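# Four arms place cable runway end onto bracket

## Task

Set the far end of the cable runway securely on the bracket, seated between its lugs, then open the grippers and withdraw the arms. It only counts if the runway stays there by itself with no robot supporting it.

## Robot and tools

ROBOTS. There are four identical i2rt Big YAM arms, named arm1, arm2, arm3 and arm4. Each has six revolute joints, a two-finger gripper, and a wrist camera (arm1_cam_wrist to arm4_cam_wrist). A fifth camera, cam_high, is fixed in the room. With joints 1 and 6 at 0 and the hand level and pointing forward, the wrist camera rides on top of the hand and looks toward the fingertips. Reach is roughly 1.0 m from the joint 1 axis. Joints move at different speeds, so the hand can sweep a wide curve between postures. The arms do not coordinate: if one stalls, the others keep going.

FRAMES. Everything is expressed in one shared scene frame, with its origin on the floor and +z up. The hand point is midway between the fingertips. The hand's z axis runs along the fingers, and the fingers open and close along its y axis. Each arm's foot pose is real but never printed. URDF base_link is the arm's foot, and hand corresponds to link pinch.

JOINTS (all absolute targets, radians except the gripper; the ± value is the tolerance for counting as reached):
- joint1_rad: -2.879 to 2.879, ±0.045. Rotates the whole arm about its foot; positive is counter-clockwise seen from above; 0 extends the arm along the direction the foot faces.
- joint2_rad: 0 to 3.141, ±0.14. Shoulder; 0 has the upper arm roughly level and pointing back; increasing raises it and then brings it forward.
- joint3_rad: 0 to 3.019, ±0.09. Elbow; 0 folds the forearm onto the upper arm; increasing opens it.
- joint4_rad: -1.692 to 1.57, ±0.055. Hand pitch; positive tilts the fingers up.
- joint5_rad: -1.57 to 1.57, ±0.03. Sideways hand swing; positive goes to the arm's right.
- joint6_rad: -2.094 to 2.094, ±0.035. Hand roll; positive is clockwise when viewed from behind the hand.
- gripper_m: 0 to 0.093 m, ±0.003. Fingertip separation in metres. Each finger can squeeze with about 50 to 62 N, less on some units.

TOOLS.
- execute_actions: argument "actions" is a list containing either one action or nothing. An action is an object keyed by arm name; each arm gets {"joints": {...}} holding any subset of the seven keys above as absolute targets (not offsets). All named motions begin together and may finish at different times; no action runs over 15 s. Any joint or arm you leave out may still be driving toward its earlier target. An unknown key or a value outside its range causes the entire call to be rejected with no motion. Optional "cameras" lists which images to return (names above, or "all"); omitted, null or ["all"] gives every camera, [] gives none; a bad name rejects the call. An empty actions list just reports state and images. If a result reports a stop, any later execute_actions, wait or finished_scene calls in the same reply are skipped.
- wait: "seconds" from 0 to 10. Commands nothing; returns the same as an empty action.
- zoom_image: "camera" and "region" [x0, y0, x1, y1] in pixels of that camera's most recent full image, origin at top-left, at most 504 by 504. Gives a sharper crop.
- read_manual: optional "section", only "licences"; returns licence text, no motion.
- finished_scene: "scene" integer (1 or 2). Ends the current scene permanently after the last command has been held, and reports success. The runway must remain in place. Replying without any tool call also ends everything.

RESULTS. Each robot's state includes joint_positions and joint torques (six arm values, whole drive output with per-unit offset, scale and noise, so not a clean contact signal). The "pictures" line gives the order of the returned images. joint_status describes how each commanded motion ended: "off_target" means it settled away from its goal and may still be pressing; after "contact_stop" or "time_out" the joint normally holds where it stopped, though a timed-out joint can keep a target up to 0.375, 0.375, 0.113, 0.225, 0.075 and 0.3 rad (joints 1 to 6) away and keep pushing, resuming motion if the path frees up. Sending its current reported position relieves that push. "joint command not followed" (often with a "cause:" line) means a self- and inter-arm clearance check blocked that arm's joint targets, while any gripper target still runs; blocked joints show "not_followed" and may be retried on every later action until valid targets are given. on_its_own lists joints not commanded this call; "held at" is their target, not their position. A joint carrying weight may sag. A tiny change from the current position may produce no motion. Results with pictures list any camera whose calibration changed.

CAMERAS. Wrist cameras are fisheye, 504x504; cam_high is pinhole with radial distortion, 896x504. T_world_to_cam (4x4, metres) converts scene-frame points into the camera frame, OpenCV style. Calibrations are approximate: cam_high may be off by a couple of degrees and several millimetres, and wrist camera poses also inherit joint reading errors.

CAUTIONS. Arms keep pressing when they touch something and can press hard; the clearance check ignores fingers, gripper housings and wrist cameras and can react late, so plan paths to keep arms apart. Two robots squeezing each other hard fails the run. Never knock objects off the work area or onto the floor. Loose items may get nudged briefly by outside disturbances. Avoid drops, slips, slams and heavy pushing. Sustained load heats motors: a MOTOR HOT warning appears at 85 °C, and at 100 °C the arm loses power and falls, reported as an OVER-TEMPERATURE FAULT with "limit_stop_at_motor_heat" in joint_status; resend targets after it cools. The robot keeps holding its last command while you are composing a reply, so do not leave arms straining. Shorter robot motion is better.

Each tool is called after "Request:" as name([rows], argument=value, ...), one row to a line, values as JSON.

## Session

Request:
execute_actions(actions=[])

Scene clock: 0.00 s.
Joint torques (N m, as the arm reports them, + toward a larger angle): no reading
arm1.joint_positions: joint1_rad=-0.140 joint2_rad=+0.634 joint3_rad=+1.316 joint4_rad=-1.384 joint5_rad=+0.122 joint6_rad=-0.137 gripper_m=+0.095
arm1.joint_status: not commanded
arm1.hand: x=-0.9149 y=-0.2566 z=+1.3092 quat_wxyz=(-0.377, +0.583, -0.693, -0.196) (m; scene frame)
arm2.joint_positions: joint1_rad=+0.198 joint2_rad=+0.573 joint3_rad=+1.383 joint4_rad=-1.430 joint5_rad=+0.220 joint6_rad=-0.029 gripper_m=+0.094
arm2.joint_status: not commanded
arm2.hand: x=-0.3160 y=+0.3175 z=+1.3713 quat_wxyz=(-0.277, -0.612, -0.639, +0.375) (m; scene frame)
arm3.joint_positions: joint1_rad=-0.065 joint2_rad=+0.635 joint3_rad=+1.316 joint4_rad=-1.299 joint5_rad=-0.265 joint6_rad=-0.344 gripper_m=+0.094
arm3.joint_status: not commanded
arm3.hand: x=+0.5424 y=-0.2954 z=+1.2800 quat_wxyz=(-0.281, +0.783, -0.411, -0.372) (m; scene frame)
arm4.joint_positions: joint1_rad=-0.220 joint2_rad=+0.603 joint3_rad=+1.440 joint4_rad=-1.480 joint5_rad=-0.253 joint6_rad=-0.328 gripper_m=+0.094
arm4.joint_status: not commanded
arm4.hand: x=+1.2426 y=+0.3010 z=+1.3794 quat_wxyz=(-0.338, -0.505, -0.731, +0.310) (m; scene frame)
pictures: arm1_cam_wrist, arm2_cam_wrist, arm3_cam_wrist, arm4_cam_wrist, cam_high
Images, in order (width x height): arm1_cam_wrist 504x504, arm2_cam_wrist 504x504, arm3_cam_wrist 504x504, arm4_cam_wrist 504x504, cam_high 896x504.

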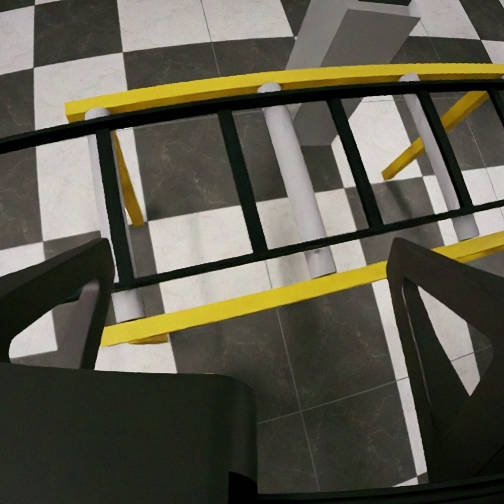

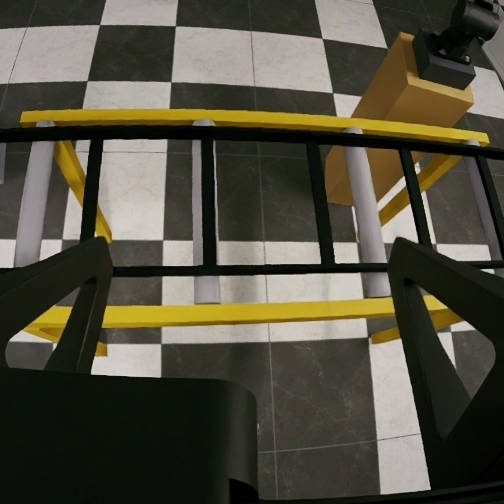

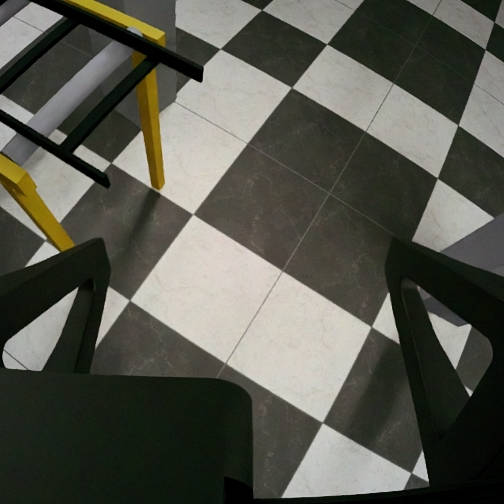

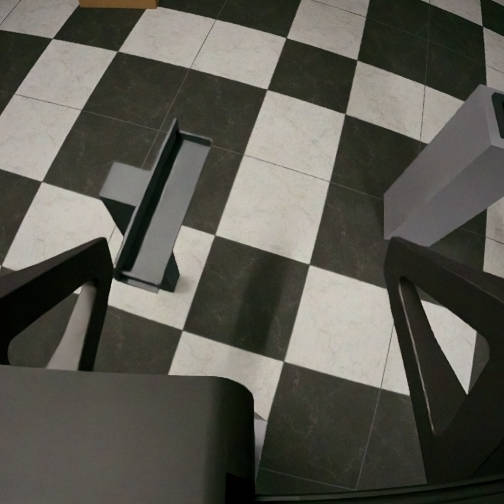

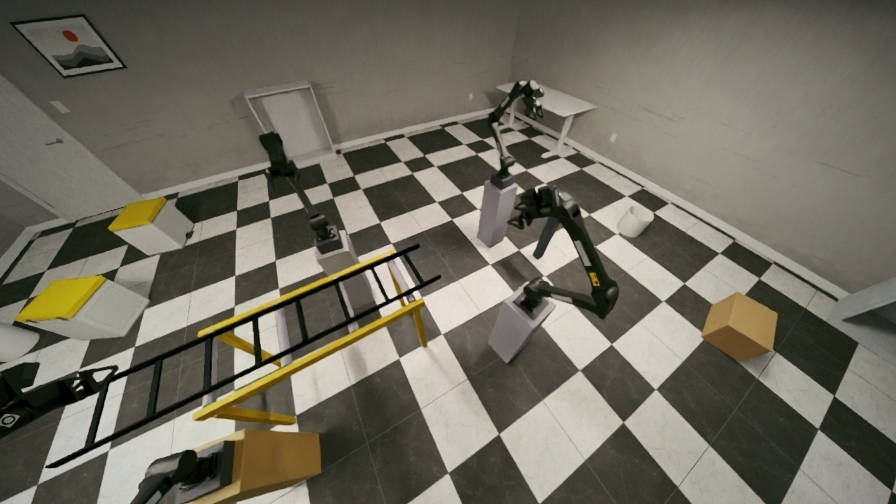

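Request:
execute_actions([
  {"arm3":{"joints":{"joint1_rad":0.616,"joint2_rad":2.27,"joint3_rad":2.144,"joint4_rad":-1.44,"joint5_rad":0,"joint6_rad":0.8}},"arm4":{"joints":{"joint1_rad":0.29,"joint2_rad":1.335,"joint3_rad":1.11,"joint4_rad":-0.82,"joint5_rad":0,"joint6_rad":0}}},
], cameras=["arm3_cam_wrist","arm4_cam_wrist","cam_high"])

Scene clock: 28.37 s.
Joint torques (N m, as the arm reports them, + toward a larger angle): arm1=[-0.47  0.56 10.3   2.09  0.02 -0.07] | arm2=[0.18 3.58 9.55 1.76 0.13 0.03] | arm3=[  1.47 -21.86   9.32   0.12   0.22   0.04] | arm4=[ -0.57 -11.83  11.59   1.83   0.13  -0.04]
arm1.joint_positions: joint1_rad=-0.140 joint2_rad=+0.634 joint3_rad=+1.316 joint4_rad=-1.384 joint5_rad=+0.122 joint6_rad=-0.137 gripper_m=+0.095
arm1.joint_status: not commanded
arm1.hand: x=-0.9149 y=-0.2566 z=+1.3092 quat_wxyz=(-0.377, +0.583, -0.693, -0.196) (m; scene frame)
arm2.joint_positions: joint1_rad=+0.198 joint2_rad=+0.573 joint3_rad=+1.383 joint4_rad=-1.430 joint5_rad=+0.220 joint6_rad=-0.029 gripper_m=+0.094
arm2.joint_status: not commanded
arm2.hand: x=-0.3160 y=+0.3175 z=+1.3713 quat_wxyz=(-0.277, -0.612, -0.639, +0.375) (m; scene frame)
arm3.joint_positions: joint1_rad=+0.619 joint2_rad=+2.268 joint3_rad=+2.116 joint4_rad=-1.432 joint5_rad=-0.002 joint6_rad=+0.792 gripper_m=+0.094
arm3.joint_status: all done
arm3.hand: x=+0.1207 y=-0.0611 z=+0.8388 quat_wxyz=(+0.001, +0.712, -0.702, +0.010) (m; scene frame)
arm4.joint_positions: joint1_rad=+0.291 joint2_rad=+1.342 joint3_rad=+1.088 joint4_rad=-0.835 joint5_rad=-0.004 joint6_rad=-0.009 gripper_m=+0.094
arm4.joint_status: all done
arm4.hand: x=+1.4177 y=+0.0569 z=+1.0408 quat_wxyz=(-0.203, -0.524, -0.817, +0.129) (m; scene frame)
pictures: arm3_cam_wrist, arm4_cam_wrist, cam_high
camera_calibration (this result's frames):
arm3_cam_wrist: T_world_to_cam=[[0.999521, 0.0116583, 0.028663, -0.146114], [-0.00793523, -0.798759, 0.601599, -0.550868], [0.0299085, -0.601539, -0.798284, 0.752421], [0, 0, 0, 1]] pos_world=[0.119169, 0.0143036, 0.936235]
arm4_cam_wrist: T_world_to_cam=[[-0.904526, -0.426369, -0.00645411, 1.31507], [-0.423274, 0.895921, 0.134776, 0.414961], [-0.051682, 0.12464, -0.990855, 1.21752], [0, 0, 0, 1]] pos_world=[1.42808, 0.0371791, 1.15895]
Images, in order (width x height): arm3_cam_wrist 504x504, arm4_cam_wrist 504x504, cam_high 896x504.

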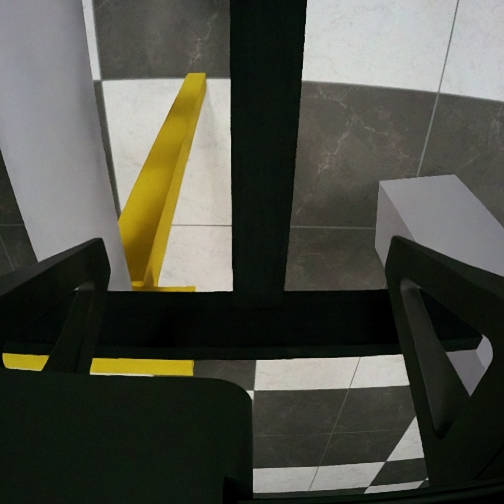

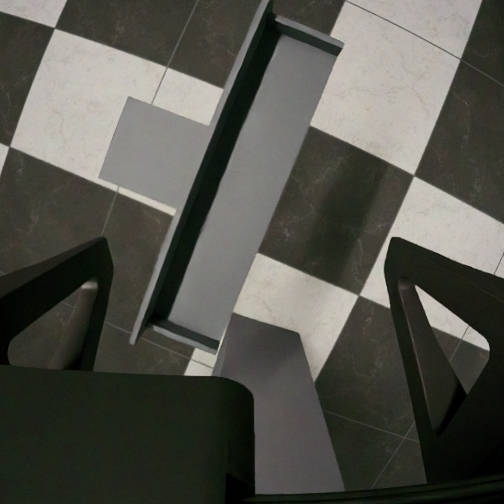

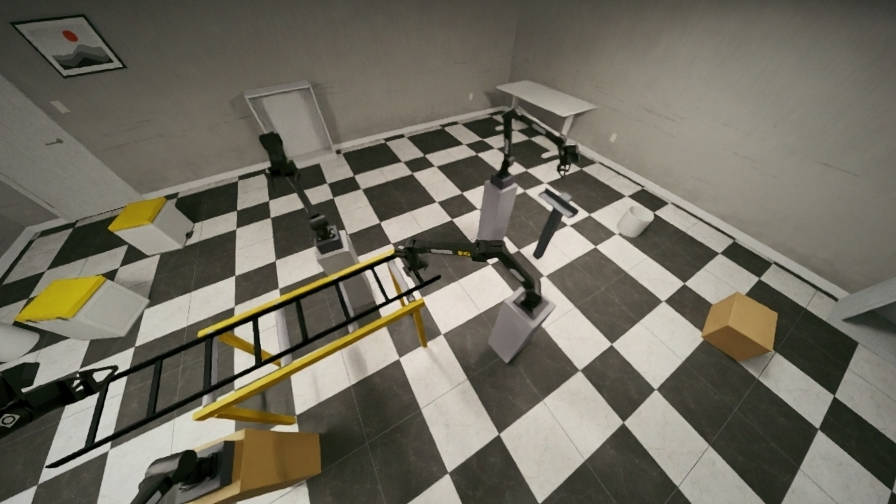

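Request:
execute_actions([
  {"arm3":{"joints":{"joint1_rad":0.6,"joint2_rad":2.365,"joint3_rad":2.13,"joint4_rad":-1.32,"gripper_m":0.065}}},
], cameras=["arm3_cam_wrist"])

Scene clock: 36.03 s.
Joint torques (N m, as the arm reports them, + toward a larger angle): arm1=[-0.55  0.58 10.22  2.23  0.04 -0.06] | arm2=[ 1.87  3.7   9.61  1.89  0.1  -0.01] | arm3=[  1.08 -23.27   8.26   0.9    0.22   0.03] | arm4=[ -0.26 -11.67  11.54   1.76   0.14  -0.05]
arm1.joint_positions: joint1_rad=-0.140 joint2_rad=+0.634 joint3_rad=+1.316 joint4_rad=-1.384 joint5_rad=+0.122 joint6_rad=-0.137 gripper_m=+0.095
arm1.joint_status: not commanded
arm1.hand: x=-0.9149 y=-0.2566 z=+1.3092 quat_wxyz=(-0.377, +0.583, -0.693, -0.196) (m; scene frame)
arm2.joint_positions: joint1_rad=+0.198 joint2_rad=+0.573 joint3_rad=+1.383 joint4_rad=-1.430 joint5_rad=+0.220 joint6_rad=-0.029 gripper_m=+0.094
arm2.joint_status: not commanded
arm2.hand: x=-0.3160 y=+0.3175 z=+1.3713 quat_wxyz=(-0.277, -0.612, -0.639, +0.375) (m; scene frame)
arm3.joint_positions: joint1_rad=+0.612 joint2_rad=+2.371 joint3_rad=+2.116 joint4_rad=-1.332 joint5_rad=-0.002 joint6_rad=+0.793 gripper_m=+0.065
arm3.joint_status: all done
arm3.hand: x=+0.1136 y=-0.0475 z=+0.7680 quat_wxyz=(+0.001, +0.709, -0.705, +0.012) (m; scene frame)
arm4.joint_positions: joint1_rad=+0.291 joint2_rad=+1.342 joint3_rad=+1.088 joint4_rad=-0.835 joint5_rad=-0.004 joint6_rad=-0.009 gripper_m=+0.094
arm4.joint_status: not commanded
arm4.hand: x=+1.4177 y=+0.0569 z=+1.0408 quat_wxyz=(-0.203, -0.524, -0.817, +0.129) (m; scene frame)
pictures: arm3_cam_wrist
camera_calibration (this result's frames):
arm3_cam_wrist: T_world_to_cam=[[0.999505, 0.00448186, 0.0311522, -0.139381], [-0.0152327, -0.797266, 0.603437, -0.497977], [0.0275411, -0.603612, -0.796802, 0.703334], [0, 0, 0, 1]] pos_world=[0.112356, 0.028146, 0.865258]
Images, in order (width x height): arm3_cam_wrist 504x504.

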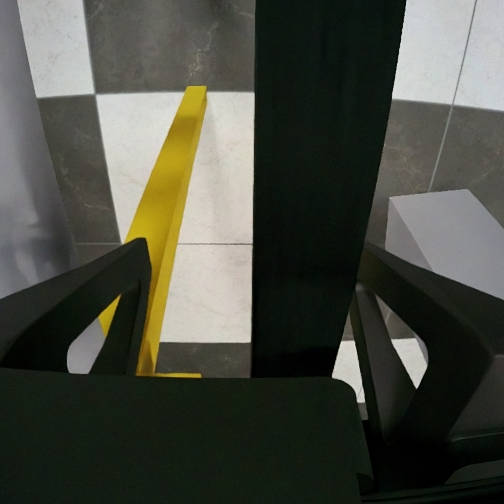

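Request:
execute_actions([
  {"arm3":{"joints":{"joint1_rad":0.547,"joint2_rad":2.221,"joint3_rad":1.807,"joint4_rad":-1.157,"joint6_rad":0.73}}},
], cameras=[])

Request:
execute_actions([
  {"arm3":{"joints":{"joint1_rad":0.461,"joint2_rad":2.112,"joint3_rad":1.613,"joint4_rad":-1.072,"joint6_rad":0.644}}},
], cameras=["arm3_cam_wrist","cam_high"])

Scene clock: 41.93 s.
Joint torques (N m, as the arm reports them, + toward a larger angle): arm1=[-0.49  0.84 10.31  2.11  0.05 -0.09] | arm2=[0.36 3.73 9.42 1.85 0.13 0.05] | arm3=[  1.   -20.12   6.78   0.13   0.23  -0.16] | arm4=[ -0.06 -11.51  11.6    1.8    0.14  -0.08]
arm1.joint_positions: joint1_rad=-0.140 joint2_rad=+0.634 joint3_rad=+1.316 joint4_rad=-1.384 joint5_rad=+0.122 joint6_rad=-0.137 gripper_m=+0.095
arm1.joint_status: not commanded
arm1.hand: x=-0.9149 y=-0.2566 z=+1.3092 quat_wxyz=(-0.377, +0.583, -0.693, -0.196) (m; scene frame)
arm2.joint_positions: joint1_rad=+0.198 joint2_rad=+0.573 joint3_rad=+1.383 joint4_rad=-1.430 joint5_rad=+0.220 joint6_rad=-0.029 gripper_m=+0.094
arm2.joint_status: not commanded
arm2.hand: x=-0.3160 y=+0.3175 z=+1.3713 quat_wxyz=(-0.277, -0.612, -0.639, +0.375) (m; scene frame)
arm3.joint_positions: joint1_rad=+0.554 joint2_rad=+2.209 joint3_rad=+1.809 joint4_rad=-1.148 joint5_rad=-0.003 joint6_rad=+0.738 gripper_m=+0.065
arm3.joint_status: all done
arm3.hand: x=+0.1747 y=-0.0538 z=+0.7647 quat_wxyz=(+0.001, +0.708, -0.706, -0.008) (m; scene frame)
arm4.joint_positions: joint1_rad=+0.291 joint2_rad=+1.342 joint3_rad=+1.088 joint4_rad=-0.835 joint5_rad=-0.004 joint6_rad=-0.009 gripper_m=+0.094
arm4.joint_status: not commanded
arm4.hand: x=+1.4177 y=+0.0569 z=+1.0408 quat_wxyz=(-0.203, -0.524, -0.817, +0.129) (m; scene frame)
pictures: none
No camera images: the call's "cameras" was empty. Leave "cameras" out to get every camera's image.

Scene clock: 43.57 s.
Joint torques (N m, as the arm reports them, + toward a larger angle): arm1=[-0.51  0.57 10.26  2.18  0.04 -0.08] | arm2=[1.13 4.43 9.57 1.87 0.13 0.02] | arm3=[  2.89 -19.62   6.61   0.78  -0.09  -0.11] | arm4=[ -1.06 -12.05  11.55   1.8    0.17  -0.05]
arm1.joint_positions: joint1_rad=-0.140 joint2_rad=+0.634 joint3_rad=+1.316 joint4_rad=-1.384 joint5_rad=+0.122 joint6_rad=-0.137 gripper_m=+0.095
arm1.joint_status: not commanded
arm1.hand: x=-0.9149 y=-0.2566 z=+1.3092 quat_wxyz=(-0.377, +0.583, -0.693, -0.196) (m; scene frame)
arm2.joint_positions: joint1_rad=+0.198 joint2_rad=+0.573 joint3_rad=+1.383 joint4_rad=-1.430 joint5_rad=+0.220 joint6_rad=-0.029 gripper_m=+0.094
arm2.joint_status: not commanded
arm2.hand: x=-0.3160 y=+0.3175 z=+1.3713 quat_wxyz=(-0.277, -0.612, -0.639, +0.375) (m; scene frame)
arm3.joint_positions: joint1_rad=+0.448 joint2_rad=+2.114 joint3_rad=+1.611 joint4_rad=-1.081 joint5_rad=+0.006 joint6_rad=+0.648 gripper_m=+0.065
arm3.joint_status: all done
arm3.hand: x=+0.2612 y=-0.0503 z=+0.7557 quat_wxyz=(-0.003, +0.702, -0.712, +0.010) (m; scene frame)
arm4.joint_positions: joint1_rad=+0.291 joint2_rad=+1.342 joint3_rad=+1.088 joint4_rad=-0.835 joint5_rad=-0.004 joint6_rad=-0.009 gripper_m=+0.094
arm4.joint_status: not commanded
arm4.hand: x=+1.4177 y=+0.0569 z=+1.0408 quat_wxyz=(-0.203, -0.524, -0.817, +0.129) (m; scene frame)
pictures: arm3_cam_wrist, cam_high
camera_calibration (this result's frames):
arm3_cam_wrist: T_world_to_cam=[[0.999306, -0.0154081, 0.0339213, -0.289576], [-0.0326394, -0.801079, 0.597668, -0.481849], [0.0179647, -0.598361, -0.801025, 0.693691], [0, 0, 0, 1]] pos_world=[0.261186, 0.0246164, 0.853473]
Images, in order (width x height): arm3_cam_wrist 504x504, cam_high 896x504.

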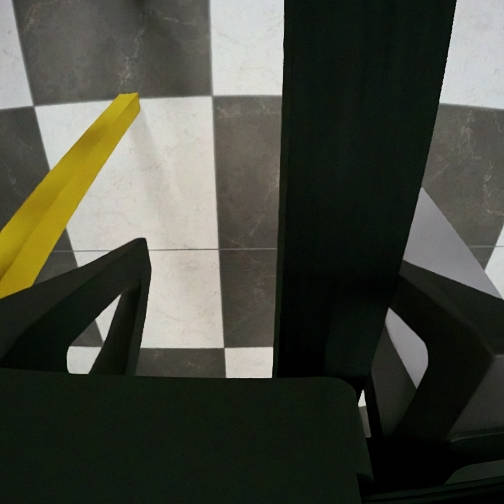

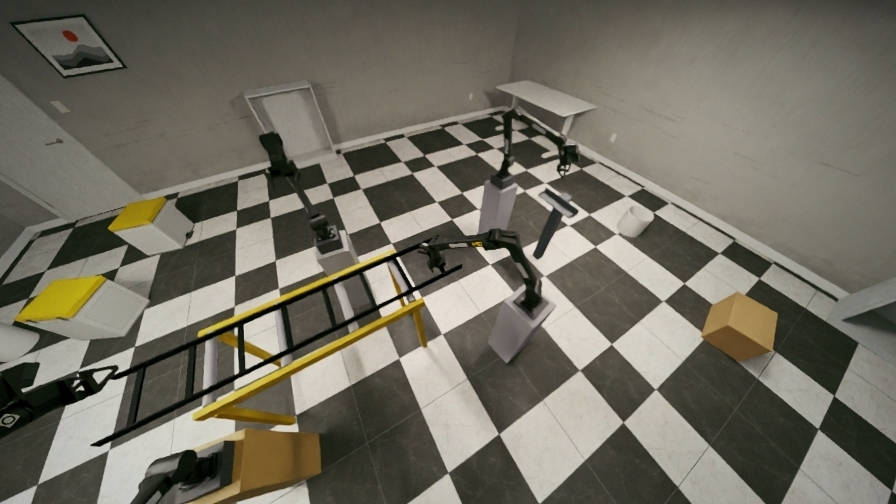

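Request:
execute_actions([
  {"arm3":{"joints":{"joint1_rad":0.235,"joint2_rad":1.935,"joint3_rad":1.324,"joint4_rad":-0.953,"joint6_rad":0.418,"gripper_m":0.04}}},
], cameras=[])

Request:
execute_actions([
  {"arm3":{"joints":{"joint1_rad":-0.047,"joint2_rad":1.85,"joint3_rad":1.185,"joint4_rad":-0.9,"joint6_rad":0.136}}},
], cameras=["arm3_cam_wrist"])

Request:
execute_actions([
  {"arm3":{"joints":{"joint1_rad":-0.42,"joint2_rad":1.87,"joint3_rad":1.23,"joint4_rad":-0.91,"joint6_rad":-0.237}},"arm4":{"joints":{"joint1_rad":-0.4,"joint2_rad":1.3,"joint3_rad":1.2,"joint4_rad":-1.4,"joint6_rad":-0.83}}},
], cameras=["arm3_cam_wrist","cam_high","arm2_cam_wrist"])

Scene clock: 50.27 s.
Joint torques (N m, as the arm reports them, + toward a larger angle): arm1=[-0.4   0.72 10.22  2.17  0.04 -0.08] | arm2=[0.5  4.09 9.6  1.72 0.15 0.01] | arm3=[  1.82 -16.5    6.86   0.6    0.04   0.  ] | arm4=[ -0.61 -11.36  11.66   1.75   0.16  -0.03]
arm1.joint_positions: joint1_rad=-0.140 joint2_rad=+0.634 joint3_rad=+1.316 joint4_rad=-1.384 joint5_rad=+0.122 joint6_rad=-0.137 gripper_m=+0.095
arm1.joint_status: not commanded
arm1.hand: x=-0.9149 y=-0.2566 z=+1.3092 quat_wxyz=(-0.377, +0.583, -0.693, -0.196) (m; scene frame)
arm2.joint_positions: joint1_rad=+0.198 joint2_rad=+0.573 joint3_rad=+1.383 joint4_rad=-1.430 joint5_rad=+0.220 joint6_rad=-0.029 gripper_m=+0.094
arm2.joint_status: not commanded
arm2.hand: x=-0.3160 y=+0.3175 z=+1.3713 quat_wxyz=(-0.277, -0.612, -0.639, +0.375) (m; scene frame)
arm3.joint_positions: joint1_rad=+0.230 joint2_rad=+1.935 joint3_rad=+1.312 joint4_rad=-0.957 joint5_rad=+0.002 joint6_rad=+0.415 gripper_m=+0.040
arm3.joint_status: all done
arm3.hand: x=+0.4072 y=-0.0571 z=+0.7579 quat_wxyz=(+0.000, +0.708, -0.706, +0.009) (m; scene frame)
arm4.joint_positions: joint1_rad=+0.291 joint2_rad=+1.342 joint3_rad=+1.088 joint4_rad=-0.835 joint5_rad=-0.004 joint6_rad=-0.009 gripper_m=+0.094
arm4.joint_status: not commanded
arm4.hand: x=+1.4177 y=+0.0569 z=+1.0408 quat_wxyz=(-0.203, -0.524, -0.817, +0.129) (m; scene frame)
pictures: none
No camera images: the call's "cameras" was empty. Leave "cameras" out to get every camera's image.

Scene clock: 52.50 s.
Joint torques (N m, as the arm reports them, + toward a larger angle): arm1=[-0.59  0.75 10.27  2.16  0.05 -0.07] | arm2=[0.81 4.34 9.36 1.87 0.1  0.02] | arm3=[  1.25 -15.33   6.04   0.35   0.32  -0.04] | arm4=[ -0.23 -12.19  11.58   1.82   0.17  -0.05]
arm1.joint_positions: joint1_rad=-0.140 joint2_rad=+0.634 joint3_rad=+1.316 joint4_rad=-1.384 joint5_rad=+0.122 joint6_rad=-0.137 gripper_m=+0.095
arm1.joint_status: not commanded
arm1.hand: x=-0.9149 y=-0.2566 z=+1.3092 quat_wxyz=(-0.377, +0.583, -0.693, -0.196) (m; scene frame)
arm2.joint_positions: joint1_rad=+0.198 joint2_rad=+0.573 joint3_rad=+1.383 joint4_rad=-1.430 joint5_rad=+0.220 joint6_rad=-0.029 gripper_m=+0.094
arm2.joint_status: not commanded
arm2.hand: x=-0.3160 y=+0.3175 z=+1.3713 quat_wxyz=(-0.277, -0.612, -0.639, +0.375) (m; scene frame)
arm3.joint_positions: joint1_rad=-0.041 joint2_rad=+1.855 joint3_rad=+1.181 joint4_rad=-0.896 joint5_rad=-0.007 joint6_rad=+0.135 gripper_m=+0.040
arm3.joint_status: all done
arm3.hand: x=+0.5474 y=-0.0535 z=+0.7586 quat_wxyz=(+0.002, +0.711, -0.703, +0.001) (m; scene frame)
arm4.joint_positions: joint1_rad=+0.291 joint2_rad=+1.342 joint3_rad=+1.088 joint4_rad=-0.835 joint5_rad=-0.004 joint6_rad=-0.009 gripper_m=+0.094
arm4.joint_status: not commanded
arm4.hand: x=+1.4177 y=+0.0569 z=+1.0408 quat_wxyz=(-0.203, -0.524, -0.817, +0.129) (m; scene frame)
pictures: arm3_cam_wrist
camera_calibration (this result's frames):
arm3_cam_wrist: T_world_to_cam=[[0.999857, 0.00949281, 0.0140131, -0.559619], [-0.000660225, -0.805414, 0.592713, -0.490728], [0.0169129, -0.592637, -0.805292, 0.693152], [0, 0, 0, 1]] pos_world=[0.547492, 0.0208608, 0.856893]
Images, in order (width x height): arm3_cam_wrist 504x504.

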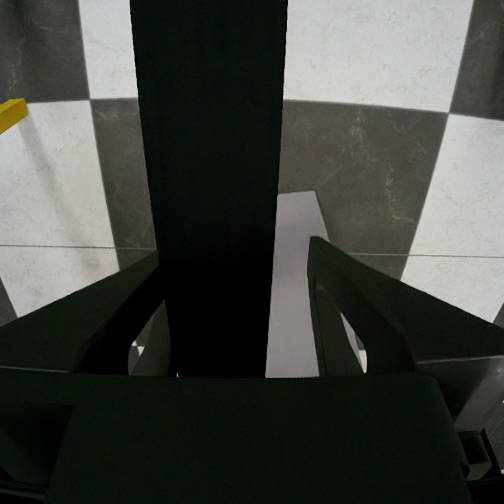

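Scene clock: 54.93 s.
Joint torques (N m, as the arm reports them, + toward a larger angle): arm1=[-0.36  0.58 10.3   2.24  0.08 -0.07] | arm2=[1.04 3.52 9.58 1.92 0.1  0.02] | arm3=[  0.14 -16.02   6.93   0.84   0.23  -0.02] | arm4=[ -1.11 -10.22  12.47   0.15  -0.01  -0.22]
arm1.joint_positions: joint1_rad=-0.140 joint2_rad=+0.634 joint3_rad=+1.316 joint4_rad=-1.384 joint5_rad=+0.122 joint6_rad=-0.137 gripper_m=+0.095
arm1.joint_status: not commanded
arm1.hand: x=-0.9149 y=-0.2566 z=+1.3092 quat_wxyz=(-0.377, +0.583, -0.693, -0.196) (m; scene frame)
arm2.joint_positions: joint1_rad=+0.198 joint2_rad=+0.573 joint3_rad=+1.383 joint4_rad=-1.430 joint5_rad=+0.220 joint6_rad=-0.029 gripper_m=+0.094
arm2.joint_status: not commanded
arm2.hand: x=-0.3160 y=+0.3175 z=+1.3713 quat_wxyz=(-0.277, -0.612, -0.639, +0.375) (m; scene frame)
arm3.joint_positions: joint1_rad=-0.403 joint2_rad=+1.877 joint3_rad=+1.215 joint4_rad=-0.919 joint5_rad=-0.005 joint6_rad=-0.240 gripper_m=+0.040
arm3.joint_status: all done
arm3.hand: x=+0.7268 y=-0.0518 z=+0.7594 quat_wxyz=(+0.005, +0.716, -0.698, +0.004) (m; scene frame)
arm4.joint_positions: joint1_rad=-0.396 joint2_rad=+1.307 joint3_rad=+1.160 joint4_rad=-1.390 joint5_rad=-0.001 joint6_rad=-0.822 gripper_m=+0.094
arm4.joint_status: all done
arm4.hand: x=+1.1204 y=+0.1387 z=+1.0508 quat_wxyz=(-0.007, -0.486, -0.874, +0.016) (m; scene frame)
pictures: arm2_cam_wrist, arm3_cam_wrist, cam_high
camera_calibration (this result's frames):
arm3_cam_wrist: T_world_to_cam=[[0.999665, 0.0217669, 0.0139915, -0.738239], [0.00903777, -0.800375, 0.599432, -0.501638], [0.0242463, -0.599105, -0.800303, 0.682357], [0, 0, 0, 1]] pos_world=[0.725981, 0.0233744, 0.857119]
Images, in order (width x height): arm2_cam_wrist 504x504, arm3_cam_wrist 504x504, cam_high 896x504.

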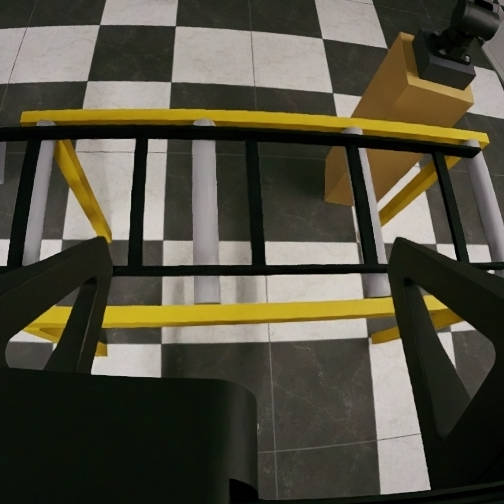

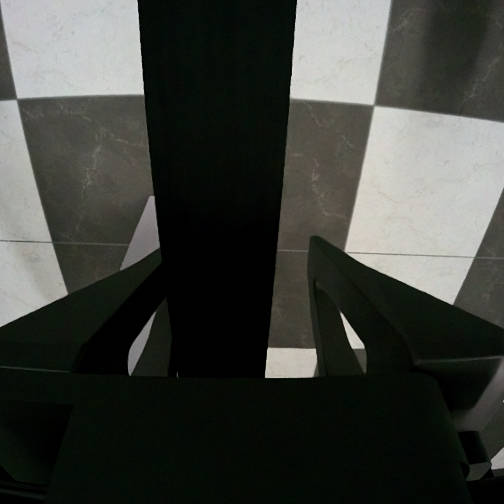

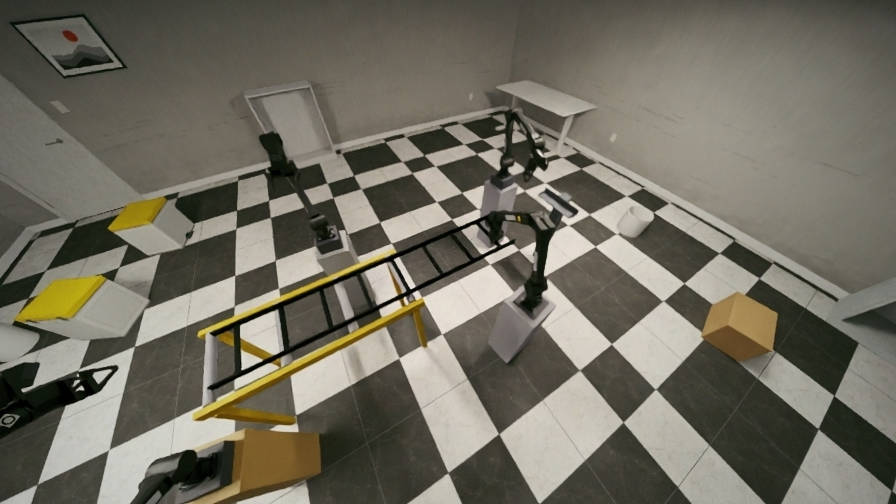

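Request:
execute_actions([
  {"arm3":{"joints":{"joint2_rad":1.72,"joint3_rad":1.35,"joint4_rad":-1.17,"gripper_m":0.09}}},
], cameras=[])

Request:
execute_actions([
  {"arm3":{"joints":{"joint1_rad":0.3,"joint2_rad":1.0,"joint3_rad":1.0,"joint4_rad":-1.1,"joint6_rad":0}},"arm4":{"joints":{"joint1_rad":-0.935,"joint2_rad":1.6,"joint3_rad":1.5,"joint6_rad":-0.8}}},
], cameras=[])

Request:
execute_actions([
  {"arm4":{"joints":{"joint2_rad":2.29,"joint3_rad":2.055,"joint4_rad":-1.3}}},
], cameras=["arm4_cam_wrist","cam_high"])

Scene clock: 64.30 s.
Joint torques (N m, as the arm reports them, + toward a larger angle): arm1=[-0.28  0.51 10.22  2.13  0.05 -0.08] | arm2=[ 0.15  3.98  9.48  1.87  0.18 -0.02] | arm3=[  0.44 -14.22   8.4    0.11   0.14  -0.01] | arm4=[ -0.87 -10.11  12.49   0.08  -0.02  -0.23]
arm1.joint_positions: joint1_rad=-0.140 joint2_rad=+0.634 joint3_rad=+1.316 joint4_rad=-1.384 joint5_rad=+0.122 joint6_rad=-0.137 gripper_m=+0.095
arm1.joint_status: not commanded
arm1.hand: x=-0.9149 y=-0.2566 z=+1.3092 quat_wxyz=(-0.377, +0.583, -0.693, -0.196) (m; scene frame)
arm2.joint_positions: joint1_rad=+0.198 joint2_rad=+0.573 joint3_rad=+1.383 joint4_rad=-1.430 joint5_rad=+0.220 joint6_rad=-0.029 gripper_m=+0.094
arm2.joint_status: not commanded
arm2.hand: x=-0.3160 y=+0.3175 z=+1.3713 quat_wxyz=(-0.277, -0.612, -0.639, +0.375) (m; scene frame)
arm3.joint_positions: joint1_rad=-0.407 joint2_rad=+1.713 joint3_rad=+1.330 joint4_rad=-1.160 joint5_rad=-0.003 joint6_rad=-0.240 gripper_m=+0.090
arm3.joint_status: all done
arm3.hand: x=+0.7290 y=-0.0479 z=+0.8759 quat_wxyz=(-0.011, +0.714, -0.700, -0.005) (m; scene frame)
arm4.joint_positions: joint1_rad=-0.396 joint2_rad=+1.307 joint3_rad=+1.160 joint4_rad=-1.390 joint5_rad=-0.001 joint6_rad=-0.822 gripper_m=+0.094
arm4.joint_status: not commanded
arm4.hand: x=+1.1204 y=+0.1387 z=+1.0508 quat_wxyz=(-0.007, -0.486, -0.874, +0.016) (m; scene frame)
pictures: none
No camera images: the call's "cameras" was empty. Leave "cameras" out to get every camera's image.

Scene clock: 65.83 s.
Joint torques (N m, as the arm reports them, + toward a larger angle): arm1=[-0.55  0.88 10.22  2.09  0.04 -0.07] | arm2=[-0.23  3.96  9.53  1.9   0.12  0.05] | arm3=[ 2.05 -5.37  7.96  1.7   0.12  0.05] | arm4=[  0.17 -15.97  13.44   0.38  -0.03  -0.04]
arm1.joint_positions: joint1_rad=-0.140 joint2_rad=+0.634 joint3_rad=+1.316 joint4_rad=-1.384 joint5_rad=+0.122 joint6_rad=-0.137 gripper_m=+0.095
arm1.joint_status: not commanded
arm1.hand: x=-0.9149 y=-0.2566 z=+1.3092 quat_wxyz=(-0.377, +0.583, -0.693, -0.196) (m; scene frame)
arm2.joint_positions: joint1_rad=+0.198 joint2_rad=+0.573 joint3_rad=+1.383 joint4_rad=-1.430 joint5_rad=+0.220 joint6_rad=-0.029 gripper_m=+0.094
arm2.joint_status: not commanded
arm2.hand: x=-0.3160 y=+0.3175 z=+1.3713 quat_wxyz=(-0.277, -0.612, -0.639, +0.375) (m; scene frame)
arm3.joint_positions: joint1_rad=+0.292 joint2_rad=+0.994 joint3_rad=+1.004 joint4_rad=-1.106 joint5_rad=-0.002 joint6_rad=-0.008 gripper_m=+0.090
arm3.joint_status: all done
arm3.hand: x=+0.4497 y=-0.2134 z=+1.0377 quat_wxyz=(-0.121, +0.834, -0.501, -0.197) (m; scene frame)
arm4.joint_positions: joint1_rad=-0.946 joint2_rad=+1.615 joint3_rad=+1.447 joint4_rad=-1.396 joint5_rad=-0.001 joint6_rad=-0.807 gripper_m=+0.094
arm4.joint_status: all done
arm4.hand: x=+0.8660 y=+0.1686 z=+1.0340 quat_wxyz=(-0.002, -0.710, -0.704, +0.003) (m; scene frame)
pictures: none
No camera images: the call's "cameras" was empty. Leave "cameras" out to get every camera's image.

Scene clock: 67.57 s.
Joint torques (N m, as the arm reports them, + toward a larger angle): arm1=[-0.16  0.57 10.32  1.98  0.03 -0.08] | arm2=[ 0.94  3.2   9.45  1.84  0.13 -0.01] | arm3=[ 2.3  -5.25  7.86  1.72  0.13  0.03] | arm4=[  0.44 -25.48  12.78   0.46  -0.03  -0.07]
arm1.joint_positions: joint1_rad=-0.140 joint2_rad=+0.634 joint3_rad=+1.316 joint4_rad=-1.384 joint5_rad=+0.122 joint6_rad=-0.137 gripper_m=+0.095
arm1.joint_status: not commanded
arm1.hand: x=-0.9149 y=-0.2566 z=+1.3092 quat_wxyz=(-0.377, +0.583, -0.693, -0.196) (m; scene frame)
arm2.joint_positions: joint1_rad=+0.198 joint2_rad=+0.573 joint3_rad=+1.383 joint4_rad=-1.430 joint5_rad=+0.220 joint6_rad=-0.029 gripper_m=+0.094
arm2.joint_status: not commanded
arm2.hand: x=-0.3160 y=+0.3175 z=+1.3713 quat_wxyz=(-0.277, -0.612, -0.639, +0.375) (m; scene frame)
arm3.joint_positions: joint1_rad=+0.292 joint2_rad=+0.994 joint3_rad=+1.004 joint4_rad=-1.106 joint5_rad=-0.002 joint6_rad=-0.008 gripper_m=+0.090
arm3.joint_status: not commanded
arm3.hand: x=+0.4497 y=-0.2134 z=+1.0377 quat_wxyz=(-0.121, +0.834, -0.501, -0.197) (m; scene frame)
arm4.joint_positions: joint1_rad=-0.946 joint2_rad=+2.301 joint3_rad=+2.007 joint4_rad=-1.304 joint5_rad=-0.001 joint6_rad=-0.807 gripper_m=+0.094
arm4.joint_status: all done
arm4.hand: x=+0.7215 y=+0.0318 z=+0.8480 quat_wxyz=(-0.003, -0.710, -0.704, -0.014) (m; scene frame)
pictures: arm4_cam_wrist, cam_high
camera_calibration (this result's frames):
arm4_cam_wrist: T_world_to_cam=[[-0.999449, 0.00211756, -0.0331259, 0.750871], [-0.0179909, 0.80411, 0.594208, -0.510309], [0.0278952, 0.594477, -0.803629, 0.762512], [0, 0, 0, 1]] pos_world=[0.720006, -0.0445407, 0.94088]
Images, in order (width x height): arm4_cam_wrist 504x504, cam_high 896x504.

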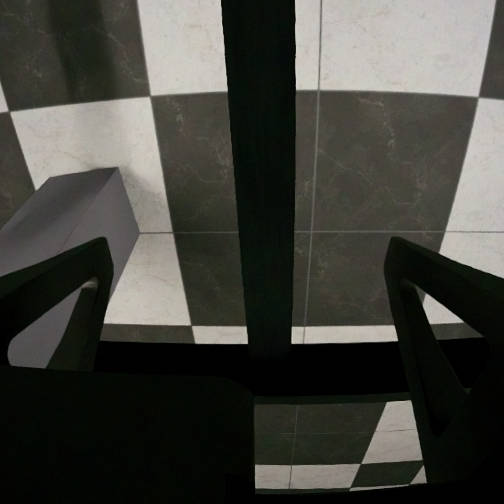

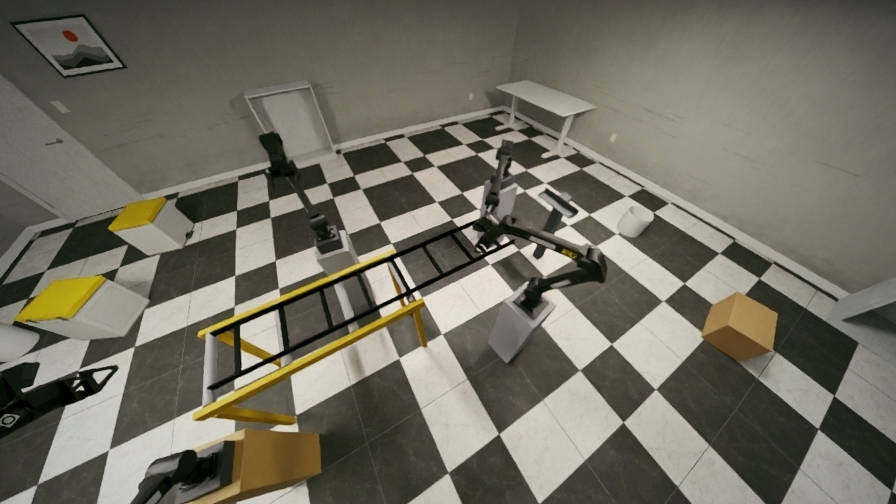

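Request:
execute_actions([
  {"arm4":{"joints":{"joint2_rad":2.405,"joint4_rad":-1.16}},"arm3":{"joints":{"joint2_rad":0.6,"joint1_rad":-1.2}}},
], cameras=["arm4_cam_wrist"])

Request:
execute_actions([
  {"arm4":{"joints":{"gripper_m":0.0}},"arm3":{"joints":{"joint2_rad":1.31,"joint3_rad":1.38,"joint4_rad":-0.32}}},
], cameras=["arm4_cam_wrist","arm3_cam_wrist"])

Scene clock: 72.37 s.
Joint torques (N m, as the arm reports them, + toward a larger angle): arm1=[-0.35  0.78 10.33  2.15  0.03 -0.07] | arm2=[0.96 4.48 9.55 1.78 0.1  0.04] | arm3=[ 1.1  -0.55  8.2   2.19  0.07  0.02] | arm4=[  0.65 -26.18  11.23   0.88  -0.02  -0.09]
arm1.joint_positions: joint1_rad=-0.140 joint2_rad=+0.634 joint3_rad=+1.316 joint4_rad=-1.384 joint5_rad=+0.122 joint6_rad=-0.137 gripper_m=+0.095
arm1.joint_status: not commanded
arm1.hand: x=-0.9149 y=-0.2566 z=+1.3092 quat_wxyz=(-0.377, +0.583, -0.693, -0.196) (m; scene frame)
arm2.joint_positions: joint1_rad=+0.198 joint2_rad=+0.573 joint3_rad=+1.383 joint4_rad=-1.430 joint5_rad=+0.220 joint6_rad=-0.029 gripper_m=+0.094
arm2.joint_status: not commanded
arm2.hand: x=-0.3160 y=+0.3175 z=+1.3713 quat_wxyz=(-0.277, -0.612, -0.639, +0.375) (m; scene frame)
arm3.joint_positions: joint1_rad=-1.192 joint2_rad=+0.602 joint3_rad=+0.996 joint4_rad=-1.106 joint5_rad=+0.000 joint6_rad=-0.007 gripper_m=+0.090
arm3.joint_status: all done
arm3.hand: x=+0.8602 y=-0.3845 z=+1.1579 quat_wxyz=(-0.402, +0.258, -0.871, -0.112) (m; scene frame)
arm4.joint_positions: joint1_rad=-0.946 joint2_rad=+2.415 joint3_rad=+2.019 joint4_rad=-1.171 joint5_rad=-0.001 joint6_rad=-0.807 gripper_m=+0.094
arm4.joint_status: all done
arm4.hand: x=+0.7075 y=+0.0183 z=+0.7752 quat_wxyz=(-0.002, -0.710, -0.704, +0.001) (m; scene frame)
pictures: arm4_cam_wrist
camera_calibration (this result's frames):
arm4_cam_wrist: T_world_to_cam=[[-0.999945, 0.00176302, -0.0103811, 0.717277], [-0.00455142, 0.81666, 0.577101, -0.452959], [0.00949528, 0.577116, -0.816607, 0.735808], [0, 0, 0, 1]] pos_world=[0.708189, -0.0559977, 0.869715]
Images, in order (width x height): arm4_cam_wrist 504x504.

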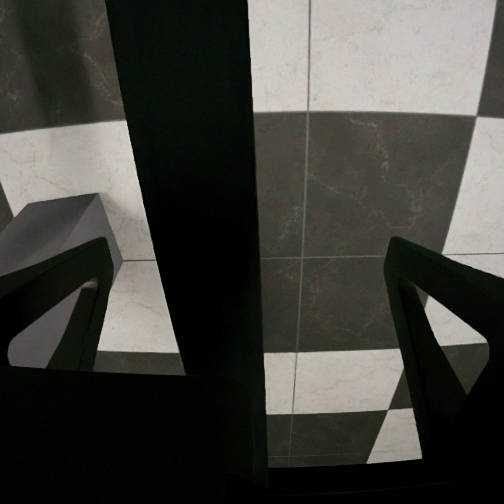

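Scene clock: 74.03 s.
Joint torques (N m, as the arm reports them, + toward a larger angle): arm1=[-0.56  0.59 10.23  2.15  0.05 -0.07] | arm2=[ 0.86  3.57  9.57  1.87  0.1  -0.03] | arm3=[  0.81 -10.74  10.73   2.99   0.08   0.03] | arm4=[ -0.18 -26.13  11.39   0.85   0.06   0.22]
arm1.joint_positions: joint1_rad=-0.140 joint2_rad=+0.634 joint3_rad=+1.316 joint4_rad=-1.384 joint5_rad=+0.122 joint6_rad=-0.137 gripper_m=+0.095
arm1.joint_status: not commanded
arm1.hand: x=-0.9149 y=-0.2566 z=+1.3092 quat_wxyz=(-0.377, +0.583, -0.693, -0.196) (m; scene frame)
arm2.joint_positions: joint1_rad=+0.198 joint2_rad=+0.573 joint3_rad=+1.383 joint4_rad=-1.430 joint5_rad=+0.220 joint6_rad=-0.029 gripper_m=+0.094
arm2.joint_status: not commanded
arm2.hand: x=-0.3160 y=+0.3175 z=+1.3713 quat_wxyz=(-0.277, -0.612, -0.639, +0.375) (m; scene frame)
arm3.joint_positions: joint1_rad=-1.192 joint2_rad=+1.308 joint3_rad=+1.351 joint4_rad=-0.337 joint5_rad=+0.000 joint6_rad=-0.007 gripper_m=+0.090
arm3.joint_status: all done
arm3.hand: x=+1.1289 y=-0.2131 z=+1.2311 quat_wxyz=(-0.575, +0.229, -0.769, -0.162) (m; scene frame)
arm4.joint_positions: joint1_rad=-0.939 joint2_rad=+2.415 joint3_rad=+2.019 joint4_rad=-1.171 joint5_rad=-0.002 joint6_rad=-0.834 gripper_m=+0.024
arm4.joint_status: gripper_m off_target (ended at +0.024, target +0.000)
arm4.hand: x=+0.7113 y=+0.0145 z=+0.7751 quat_wxyz=(-0.003, -0.698, -0.716, +0.001) (m; scene frame)
pictures: arm3_cam_wrist, arm4_cam_wrist
camera_calibration (this result's frames):
arm3_cam_wrist: T_world_to_cam=[[0.52502, -0.850952, 0.0152972, -0.795024], [-0.672864, -0.426016, -0.604784, 1.41495], [0.521159, 0.307231, -0.796242, 0.580611], [0, 0, 0, 1]] pos_world=[1.06688, -0.252117, 1.33021]
arm4_cam_wrist: T_world_to_cam=[[-0.999403, -0.0325761, -0.0115415, 0.72209], [-0.0332714, 0.816548, 0.576317, -0.428743], [-0.00934998, 0.576357, -0.817144, 0.751699], [0, 0, 0, 1]] pos_world=[0.714422, -0.0596348, 0.869672]
Images, in order (width x height): arm3_cam_wrist 504x504, arm4_cam_wrist 504x504.

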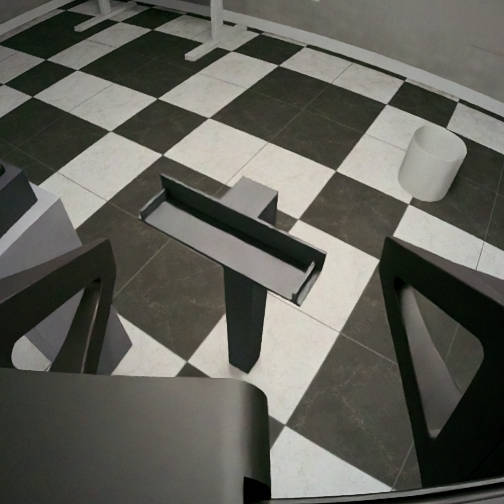

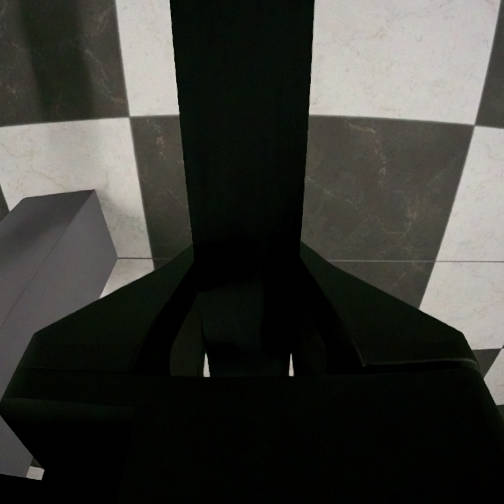

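Request:
execute_actions([
  {"arm4":{"joints":{"joint1_rad":-0.845,"joint2_rad":2.235,"joint3_rad":1.70,"joint4_rad":-1.025,"joint6_rad":-0.755}}},
], cameras=[])

Request:
execute_actions([
  {"arm4":{"joints":{"joint1_rad":-0.714,"joint2_rad":2.10,"joint3_rad":1.46,"joint4_rad":-0.912,"joint6_rad":-0.62}}},
], cameras=[])

Request:
execute_actions([
  {"arm4":{"joints":{"joint1_rad":-0.465,"joint2_rad":1.94,"joint3_rad":1.24,"joint4_rad":-0.824,"joint6_rad":-0.375}}},
], cameras=["arm4_cam_wrist","arm3_cam_wrist","cam_high"])

Scene clock: 81.83 s.
Joint torques (N m, as the arm reports them, + toward a larger angle): arm1=[-0.21  0.52 10.21  2.13  0.03 -0.08] | arm2=[ 1.47  3.32  9.39  1.83  0.16 -0.03] | arm3=[  1.11 -10.46  10.75   3.03   0.07   0.01] | arm4=[ -1.7  -23.14   9.49   0.3    0.26  -0.32]
arm1.joint_positions: joint1_rad=-0.140 joint2_rad=+0.634 joint3_rad=+1.316 joint4_rad=-1.384 joint5_rad=+0.122 joint6_rad=-0.137 gripper_m=+0.095
arm1.joint_status: not commanded
arm1.hand: x=-0.9149 y=-0.2566 z=+1.3092 quat_wxyz=(-0.377, +0.583, -0.693, -0.196) (m; scene frame)
arm2.joint_positions: joint1_rad=+0.198 joint2_rad=+0.573 joint3_rad=+1.383 joint4_rad=-1.430 joint5_rad=+0.220 joint6_rad=-0.029 gripper_m=+0.094
arm2.joint_status: not commanded
arm2.hand: x=-0.3160 y=+0.3175 z=+1.3713 quat_wxyz=(-0.277, -0.612, -0.639, +0.375) (m; scene frame)
arm3.joint_positions: joint1_rad=-1.192 joint2_rad=+1.308 joint3_rad=+1.351 joint4_rad=-0.337 joint5_rad=+0.000 joint6_rad=-0.007 gripper_m=+0.090
arm3.joint_status: not commanded
arm3.hand: x=+1.1289 y=-0.2131 z=+1.2311 quat_wxyz=(-0.575, +0.229, -0.769, -0.162) (m; scene frame)
arm4.joint_positions: joint1_rad=-0.829 joint2_rad=+2.241 joint3_rad=+1.675 joint4_rad=-1.019 joint5_rad=-0.008 joint6_rad=-0.733 gripper_m=+0.024
arm4.joint_status: all done
arm4.hand: x=+0.8159 y=+0.0181 z=+0.7718 quat_wxyz=(-0.005, -0.695, -0.719, -0.008) (m; scene frame)
pictures: none
No camera images: the call's "cameras" was empty. Leave "cameras" out to get every camera's image.

Scene clock: 83.37 s.
Joint torques (N m, as the arm reports them, + toward a larger angle): arm1=[-0.31  0.4  10.28  2.15  0.04 -0.09] | arm2=[ 0.14  3.39  9.57  1.86  0.11 -0.04] | arm3=[  0.9  -10.5   10.79   2.94   0.08   0.01] | arm4=[ -1.37 -22.99  10.2   -0.16   0.1   -0.26]
arm1.joint_positions: joint1_rad=-0.140 joint2_rad=+0.634 joint3_rad=+1.316 joint4_rad=-1.384 joint5_rad=+0.122 joint6_rad=-0.137 gripper_m=+0.095
arm1.joint_status: not commanded
arm1.hand: x=-0.9149 y=-0.2566 z=+1.3092 quat_wxyz=(-0.377, +0.583, -0.693, -0.196) (m; scene frame)
arm2.joint_positions: joint1_rad=+0.198 joint2_rad=+0.573 joint3_rad=+1.383 joint4_rad=-1.430 joint5_rad=+0.220 joint6_rad=-0.029 gripper_m=+0.094
arm2.joint_status: not commanded
arm2.hand: x=-0.3160 y=+0.3175 z=+1.3713 quat_wxyz=(-0.277, -0.612, -0.639, +0.375) (m; scene frame)
arm3.joint_positions: joint1_rad=-1.192 joint2_rad=+1.308 joint3_rad=+1.351 joint4_rad=-0.337 joint5_rad=+0.000 joint6_rad=-0.007 gripper_m=+0.090
arm3.joint_status: not commanded
arm3.hand: x=+1.1289 y=-0.2131 z=+1.2311 quat_wxyz=(-0.575, +0.229, -0.769, -0.162) (m; scene frame)
arm4.joint_positions: joint1_rad=-0.699 joint2_rad=+2.133 joint3_rad=+1.420 joint4_rad=-0.895 joint5_rad=-0.004 joint6_rad=-0.611 gripper_m=+0.024
arm4.joint_status: all done
arm4.hand: x=+0.9179 y=+0.0272 z=+0.7573 quat_wxyz=(+0.000, -0.692, -0.722, -0.019) (m; scene frame)
pictures: none
No camera images: the call's "cameras" was empty. Leave "cameras" out to get every camera's image.

Scene clock: 85.17 s.
Joint torques (N m, as the arm reports them, + toward a larger angle): arm1=[-0.53  0.62 10.25  2.14  0.05 -0.09] | arm2=[1.   4.08 9.53 1.71 0.12 0.04] | arm3=[  0.86 -10.63  10.73   2.97   0.08   0.03] | arm4=[ -0.11 -24.52  10.38  -0.42  -0.2   -0.01]
arm1.joint_positions: joint1_rad=-0.140 joint2_rad=+0.634 joint3_rad=+1.316 joint4_rad=-1.384 joint5_rad=+0.122 joint6_rad=-0.137 gripper_m=+0.095
arm1.joint_status: not commanded
arm1.hand: x=-0.9149 y=-0.2566 z=+1.3092 quat_wxyz=(-0.377, +0.583, -0.693, -0.196) (m; scene frame)
arm2.joint_positions: joint1_rad=+0.198 joint2_rad=+0.573 joint3_rad=+1.383 joint4_rad=-1.430 joint5_rad=+0.220 joint6_rad=-0.029 gripper_m=+0.094
arm2.joint_status: not commanded
arm2.hand: x=-0.3160 y=+0.3175 z=+1.3713 quat_wxyz=(-0.277, -0.612, -0.639, +0.375) (m; scene frame)
arm3.joint_positions: joint1_rad=-1.192 joint2_rad=+1.308 joint3_rad=+1.351 joint4_rad=-0.337 joint5_rad=+0.000 joint6_rad=-0.007 gripper_m=+0.090
arm3.joint_status: not commanded
arm3.hand: x=+1.1289 y=-0.2131 z=+1.2311 quat_wxyz=(-0.575, +0.229, -0.769, -0.162) (m; scene frame)
arm4.joint_positions: joint1_rad=-0.469 joint2_rad=+2.024 joint3_rad=+1.184 joint4_rad=-0.799 joint5_rad=+0.004 joint6_rad=-0.391 gripper_m=+0.024
arm4.joint_status: all done
arm4.hand: x=+1.0573 y=+0.0410 z=+0.7499 quat_wxyz=(+0.014, -0.688, -0.725, -0.031) (m; scene frame)
pictures: arm3_cam_wrist, arm4_cam_wrist, cam_high
camera_calibration (this result's frames):
arm3_cam_wrist: T_world_to_cam=[[0.52502, -0.850952, 0.0152972, -0.795024], [-0.672864, -0.426016, -0.604784, 1.41495], [0.521159, 0.307231, -0.796242, 0.580611], [0, 0, 0, 1]] pos_world=[1.06688, -0.252117, 1.33021]
arm4_cam_wrist: T_world_to_cam=[[-0.997657, -0.058411, -0.0356065, 1.08574], [-0.0677743, 0.773283, 0.630428, -0.426634], [-0.00928999, 0.631365, -0.77543, 0.685533], [0, 0, 0, 1]] pos_world=[1.06065, -0.0394934, 0.839204]
Images, in order (width x height): arm3_cam_wrist 504x504, arm4_cam_wrist 504x504, cam_high 896x504.

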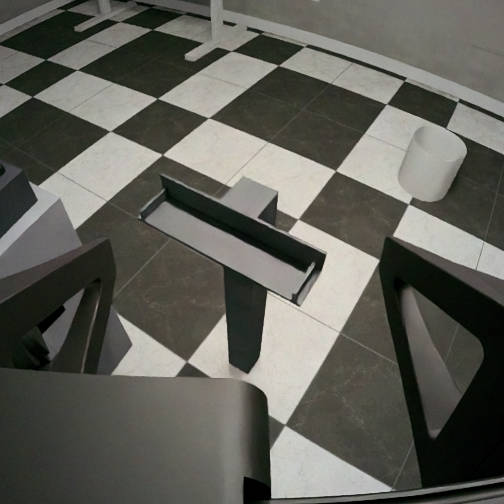

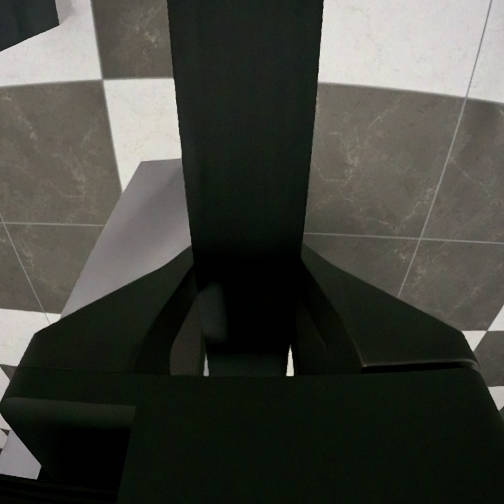

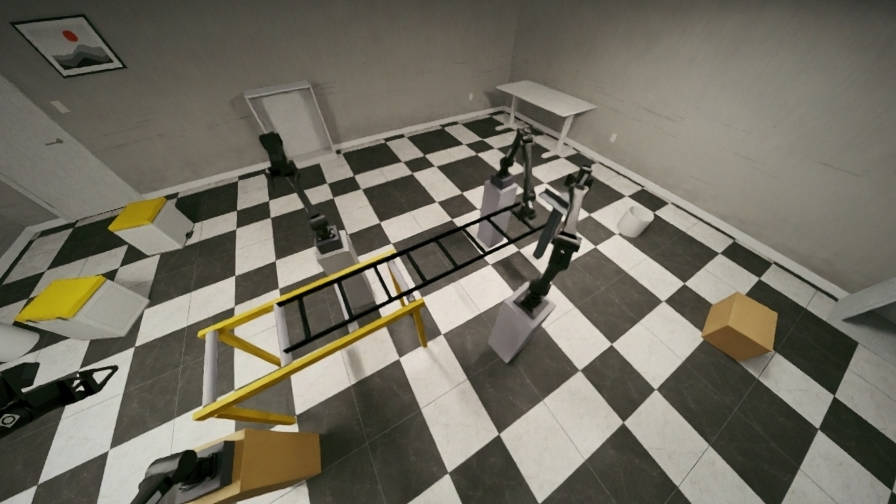

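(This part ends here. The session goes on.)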